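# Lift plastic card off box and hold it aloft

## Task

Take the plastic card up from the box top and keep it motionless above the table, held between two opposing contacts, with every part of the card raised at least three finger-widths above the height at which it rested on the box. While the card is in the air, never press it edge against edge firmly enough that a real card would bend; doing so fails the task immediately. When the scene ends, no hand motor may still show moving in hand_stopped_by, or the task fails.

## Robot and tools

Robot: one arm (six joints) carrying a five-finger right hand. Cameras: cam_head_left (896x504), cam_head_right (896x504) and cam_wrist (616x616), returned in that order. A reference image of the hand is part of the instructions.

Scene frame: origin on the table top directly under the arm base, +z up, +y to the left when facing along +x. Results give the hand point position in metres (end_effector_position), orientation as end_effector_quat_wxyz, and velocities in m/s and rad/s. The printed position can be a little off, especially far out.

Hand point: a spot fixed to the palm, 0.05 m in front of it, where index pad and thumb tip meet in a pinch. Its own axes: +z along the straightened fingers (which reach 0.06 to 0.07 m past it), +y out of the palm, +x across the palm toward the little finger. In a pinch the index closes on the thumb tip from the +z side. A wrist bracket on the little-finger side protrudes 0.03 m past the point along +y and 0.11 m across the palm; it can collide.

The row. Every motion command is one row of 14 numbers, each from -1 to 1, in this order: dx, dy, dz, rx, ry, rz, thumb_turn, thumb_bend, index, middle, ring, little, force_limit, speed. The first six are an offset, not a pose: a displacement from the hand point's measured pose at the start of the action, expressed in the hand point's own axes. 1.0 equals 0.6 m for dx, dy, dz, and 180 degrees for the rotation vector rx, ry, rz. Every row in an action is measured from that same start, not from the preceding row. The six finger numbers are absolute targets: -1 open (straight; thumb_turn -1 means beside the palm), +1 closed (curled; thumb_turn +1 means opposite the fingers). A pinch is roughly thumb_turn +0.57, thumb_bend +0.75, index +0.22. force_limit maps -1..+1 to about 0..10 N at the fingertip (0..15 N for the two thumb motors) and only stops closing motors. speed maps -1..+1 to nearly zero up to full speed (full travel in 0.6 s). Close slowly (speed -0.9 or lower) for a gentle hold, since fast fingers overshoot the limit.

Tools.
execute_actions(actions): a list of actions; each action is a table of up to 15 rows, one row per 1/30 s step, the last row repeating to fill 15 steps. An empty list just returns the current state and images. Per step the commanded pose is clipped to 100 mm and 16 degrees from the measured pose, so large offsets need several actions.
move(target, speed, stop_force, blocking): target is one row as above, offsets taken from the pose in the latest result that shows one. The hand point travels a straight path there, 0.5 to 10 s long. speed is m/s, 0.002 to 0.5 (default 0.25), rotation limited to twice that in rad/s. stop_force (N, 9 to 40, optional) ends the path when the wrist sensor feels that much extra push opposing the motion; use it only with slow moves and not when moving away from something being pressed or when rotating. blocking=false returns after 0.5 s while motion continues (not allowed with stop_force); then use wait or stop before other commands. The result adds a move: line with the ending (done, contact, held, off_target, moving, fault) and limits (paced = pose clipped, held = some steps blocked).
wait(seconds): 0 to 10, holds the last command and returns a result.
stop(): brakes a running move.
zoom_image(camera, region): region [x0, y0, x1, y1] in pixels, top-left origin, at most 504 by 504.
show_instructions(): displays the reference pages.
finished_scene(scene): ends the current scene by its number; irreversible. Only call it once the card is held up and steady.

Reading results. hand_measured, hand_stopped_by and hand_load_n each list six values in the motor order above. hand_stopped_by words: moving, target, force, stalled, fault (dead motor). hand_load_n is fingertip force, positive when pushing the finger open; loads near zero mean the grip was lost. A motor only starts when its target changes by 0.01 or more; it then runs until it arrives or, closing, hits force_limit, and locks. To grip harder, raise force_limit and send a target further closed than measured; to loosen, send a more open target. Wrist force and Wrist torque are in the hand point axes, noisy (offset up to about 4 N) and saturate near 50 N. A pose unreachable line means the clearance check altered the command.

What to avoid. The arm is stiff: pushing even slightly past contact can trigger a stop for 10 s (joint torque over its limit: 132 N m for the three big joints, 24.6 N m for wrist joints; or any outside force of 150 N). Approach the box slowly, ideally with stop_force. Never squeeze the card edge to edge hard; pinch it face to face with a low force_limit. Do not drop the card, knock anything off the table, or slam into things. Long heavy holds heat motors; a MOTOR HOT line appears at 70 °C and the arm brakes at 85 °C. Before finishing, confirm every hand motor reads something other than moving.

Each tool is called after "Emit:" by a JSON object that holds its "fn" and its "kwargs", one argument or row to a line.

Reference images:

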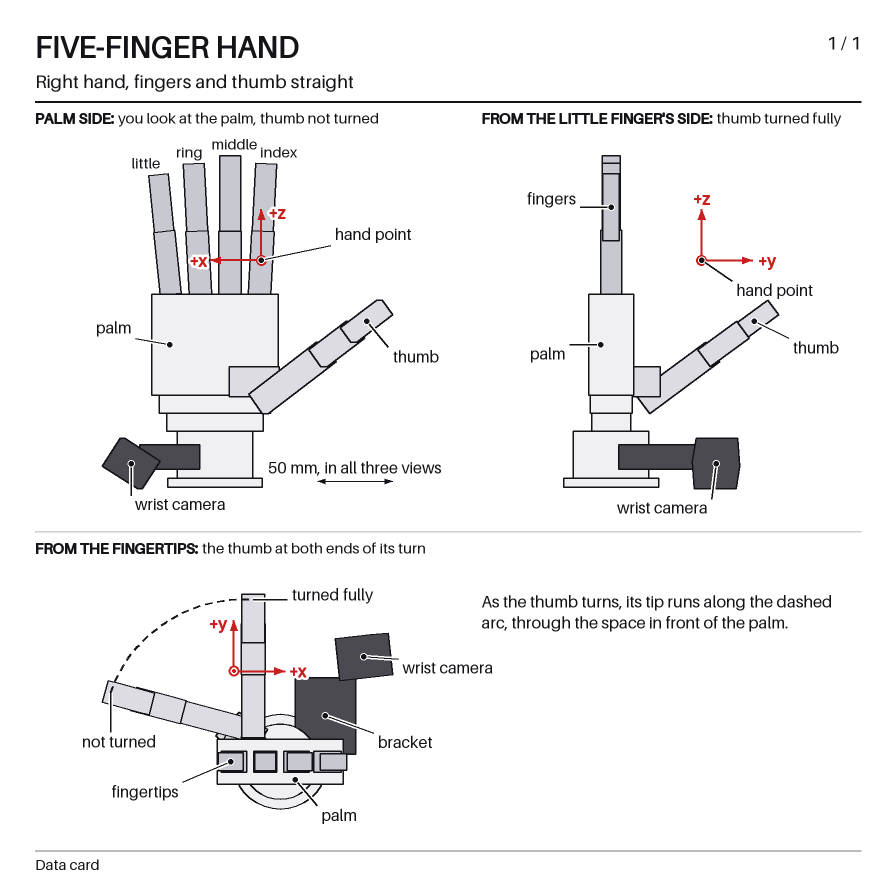

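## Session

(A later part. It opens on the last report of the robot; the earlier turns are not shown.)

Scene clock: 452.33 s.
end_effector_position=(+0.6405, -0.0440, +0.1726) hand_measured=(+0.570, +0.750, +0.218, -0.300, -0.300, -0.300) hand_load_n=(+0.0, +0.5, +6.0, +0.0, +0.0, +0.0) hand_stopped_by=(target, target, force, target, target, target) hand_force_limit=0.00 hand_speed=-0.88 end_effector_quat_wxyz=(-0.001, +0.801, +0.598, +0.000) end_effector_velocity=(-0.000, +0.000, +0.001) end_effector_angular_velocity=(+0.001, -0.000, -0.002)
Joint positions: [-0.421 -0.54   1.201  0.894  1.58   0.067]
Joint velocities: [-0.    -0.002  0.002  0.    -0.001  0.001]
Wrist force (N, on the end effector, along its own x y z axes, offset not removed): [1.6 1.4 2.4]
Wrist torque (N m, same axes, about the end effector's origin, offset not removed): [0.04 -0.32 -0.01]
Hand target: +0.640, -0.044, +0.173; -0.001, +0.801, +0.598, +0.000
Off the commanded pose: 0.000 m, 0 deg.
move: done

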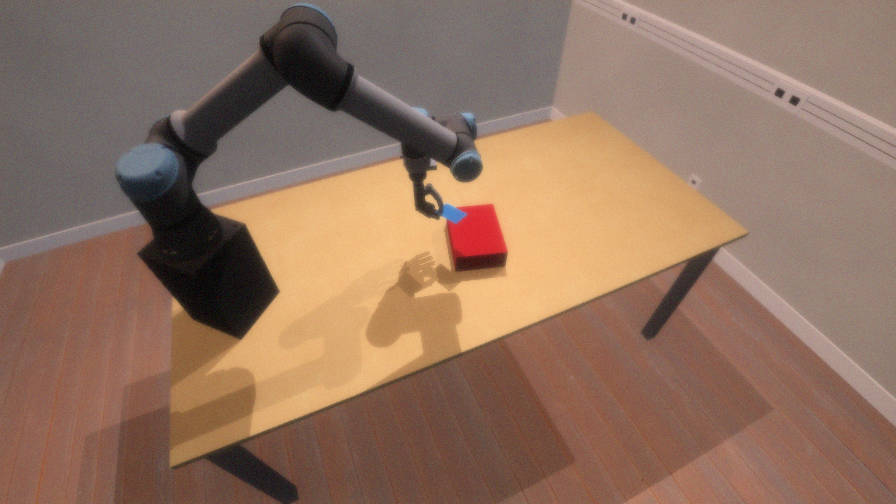

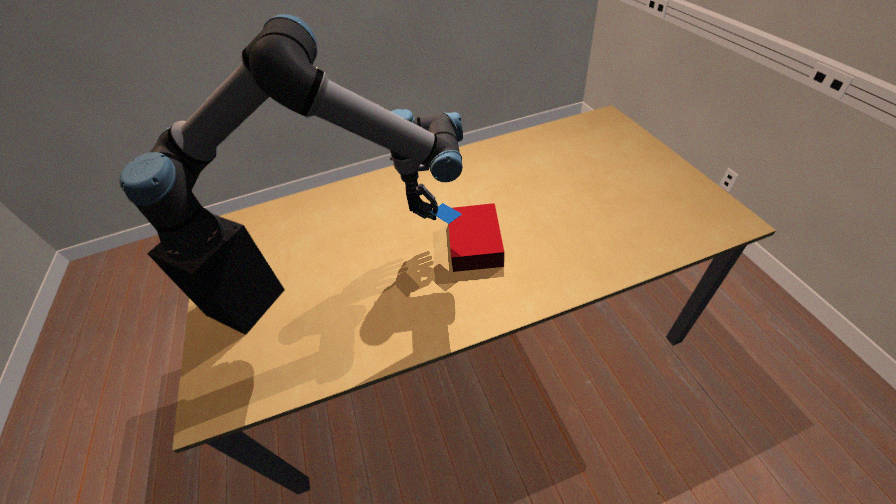

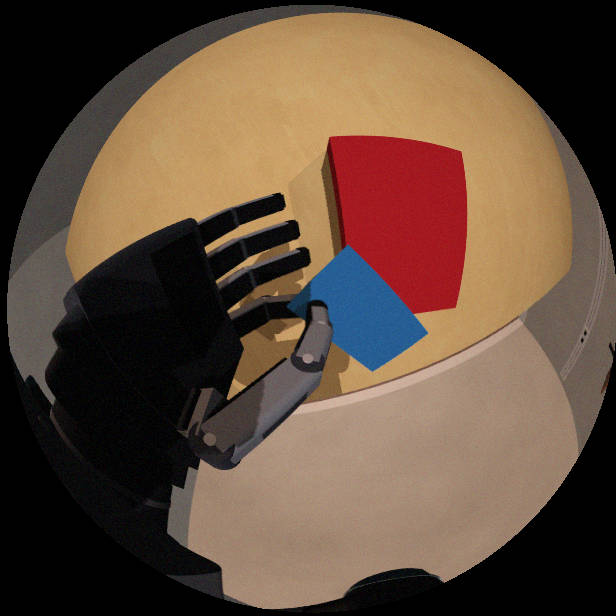

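Emit:
{"fn": "execute_actions", "kwargs": {
  "actions": []
}}

Scene clock: 457.27 s.
end_effector_position=(+0.6404, -0.0440, +0.1727) hand_measured=(+0.570, +0.750, +0.218, -0.300, -0.300, -0.300) hand_load_n=(+0.0, +0.5, +6.0, +0.0, +0.0, +0.0) hand_stopped_by=(target, target, force, target, target, target) hand_force_limit=0.00 hand_speed=-0.88 end_effector_quat_wxyz=(-0.001, +0.801, +0.598, +0.000) end_effector_velocity=(-0.000, +0.000, +0.000) end_effector_angular_velocity=(-0.000, +0.001, -0.000)
Joint positions: [-0.421 -0.54   1.201  0.894  1.58   0.067]
Joint velocities: [ 0.001 -0.001  0.     0.001  0.001  0.001]
Wrist force (N, on the end effector, along its own x y z axes, offset not removed): [2.0 1.4 0.0]
Wrist torque (N m, same axes, about the end effector's origin, offset not removed): [0.23 -0.40 0.15]
Hand target: +0.640, -0.044, +0.173; -0.001, +0.801, +0.598, +0.000
Off the commanded pose: 0.000 m, 0 deg.

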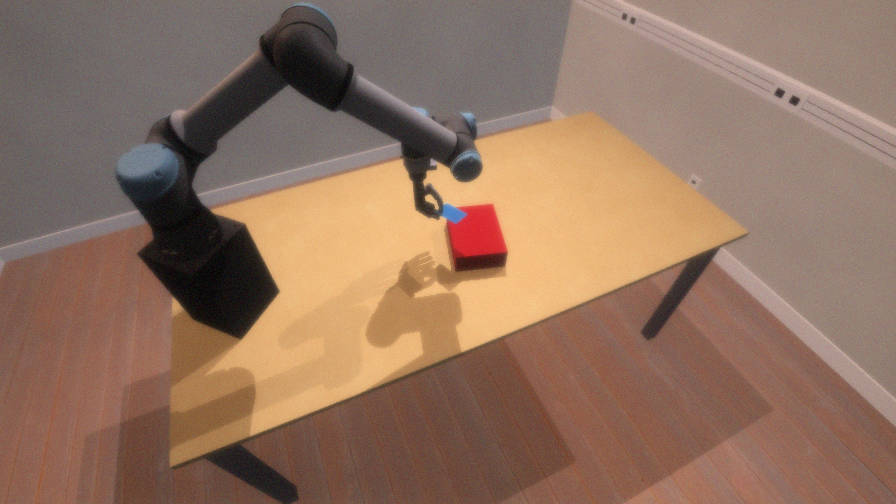

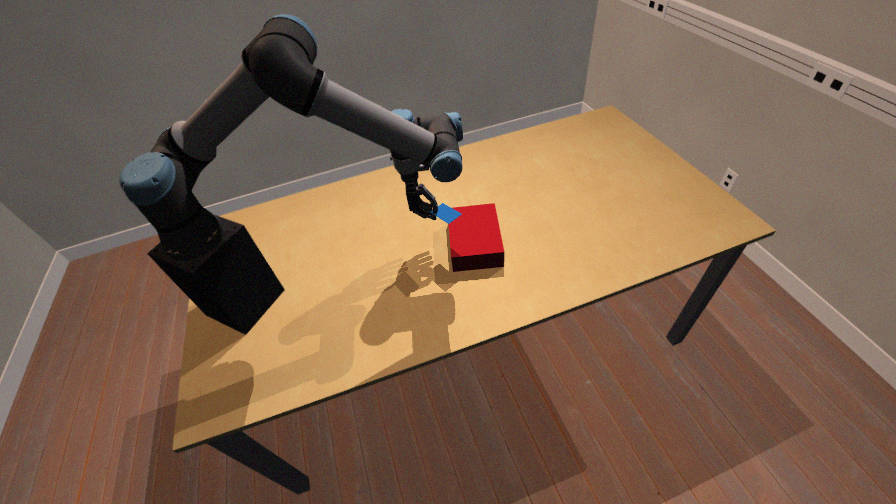

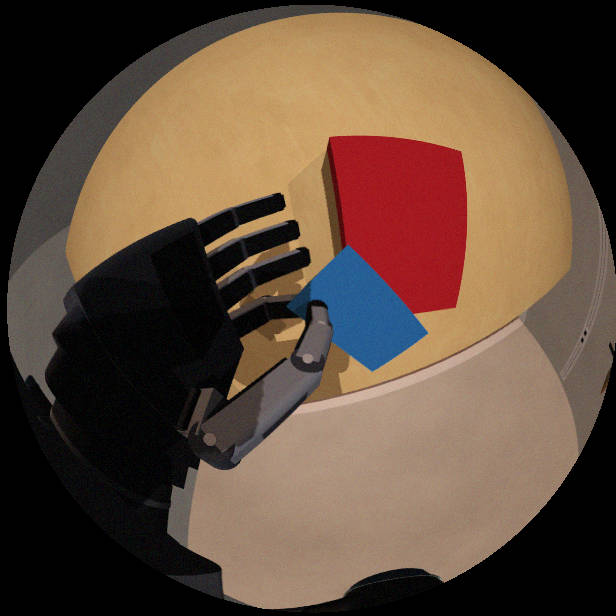

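The card is pinched face to face about 10 cm above where it lay. It has stayed still, and no finger motor reads moving, so I'm ending scene 1.

Emit:
{"fn": "finished_scene", "kwargs": {
  "scene": 1
}}

The scene is finished: the task was done.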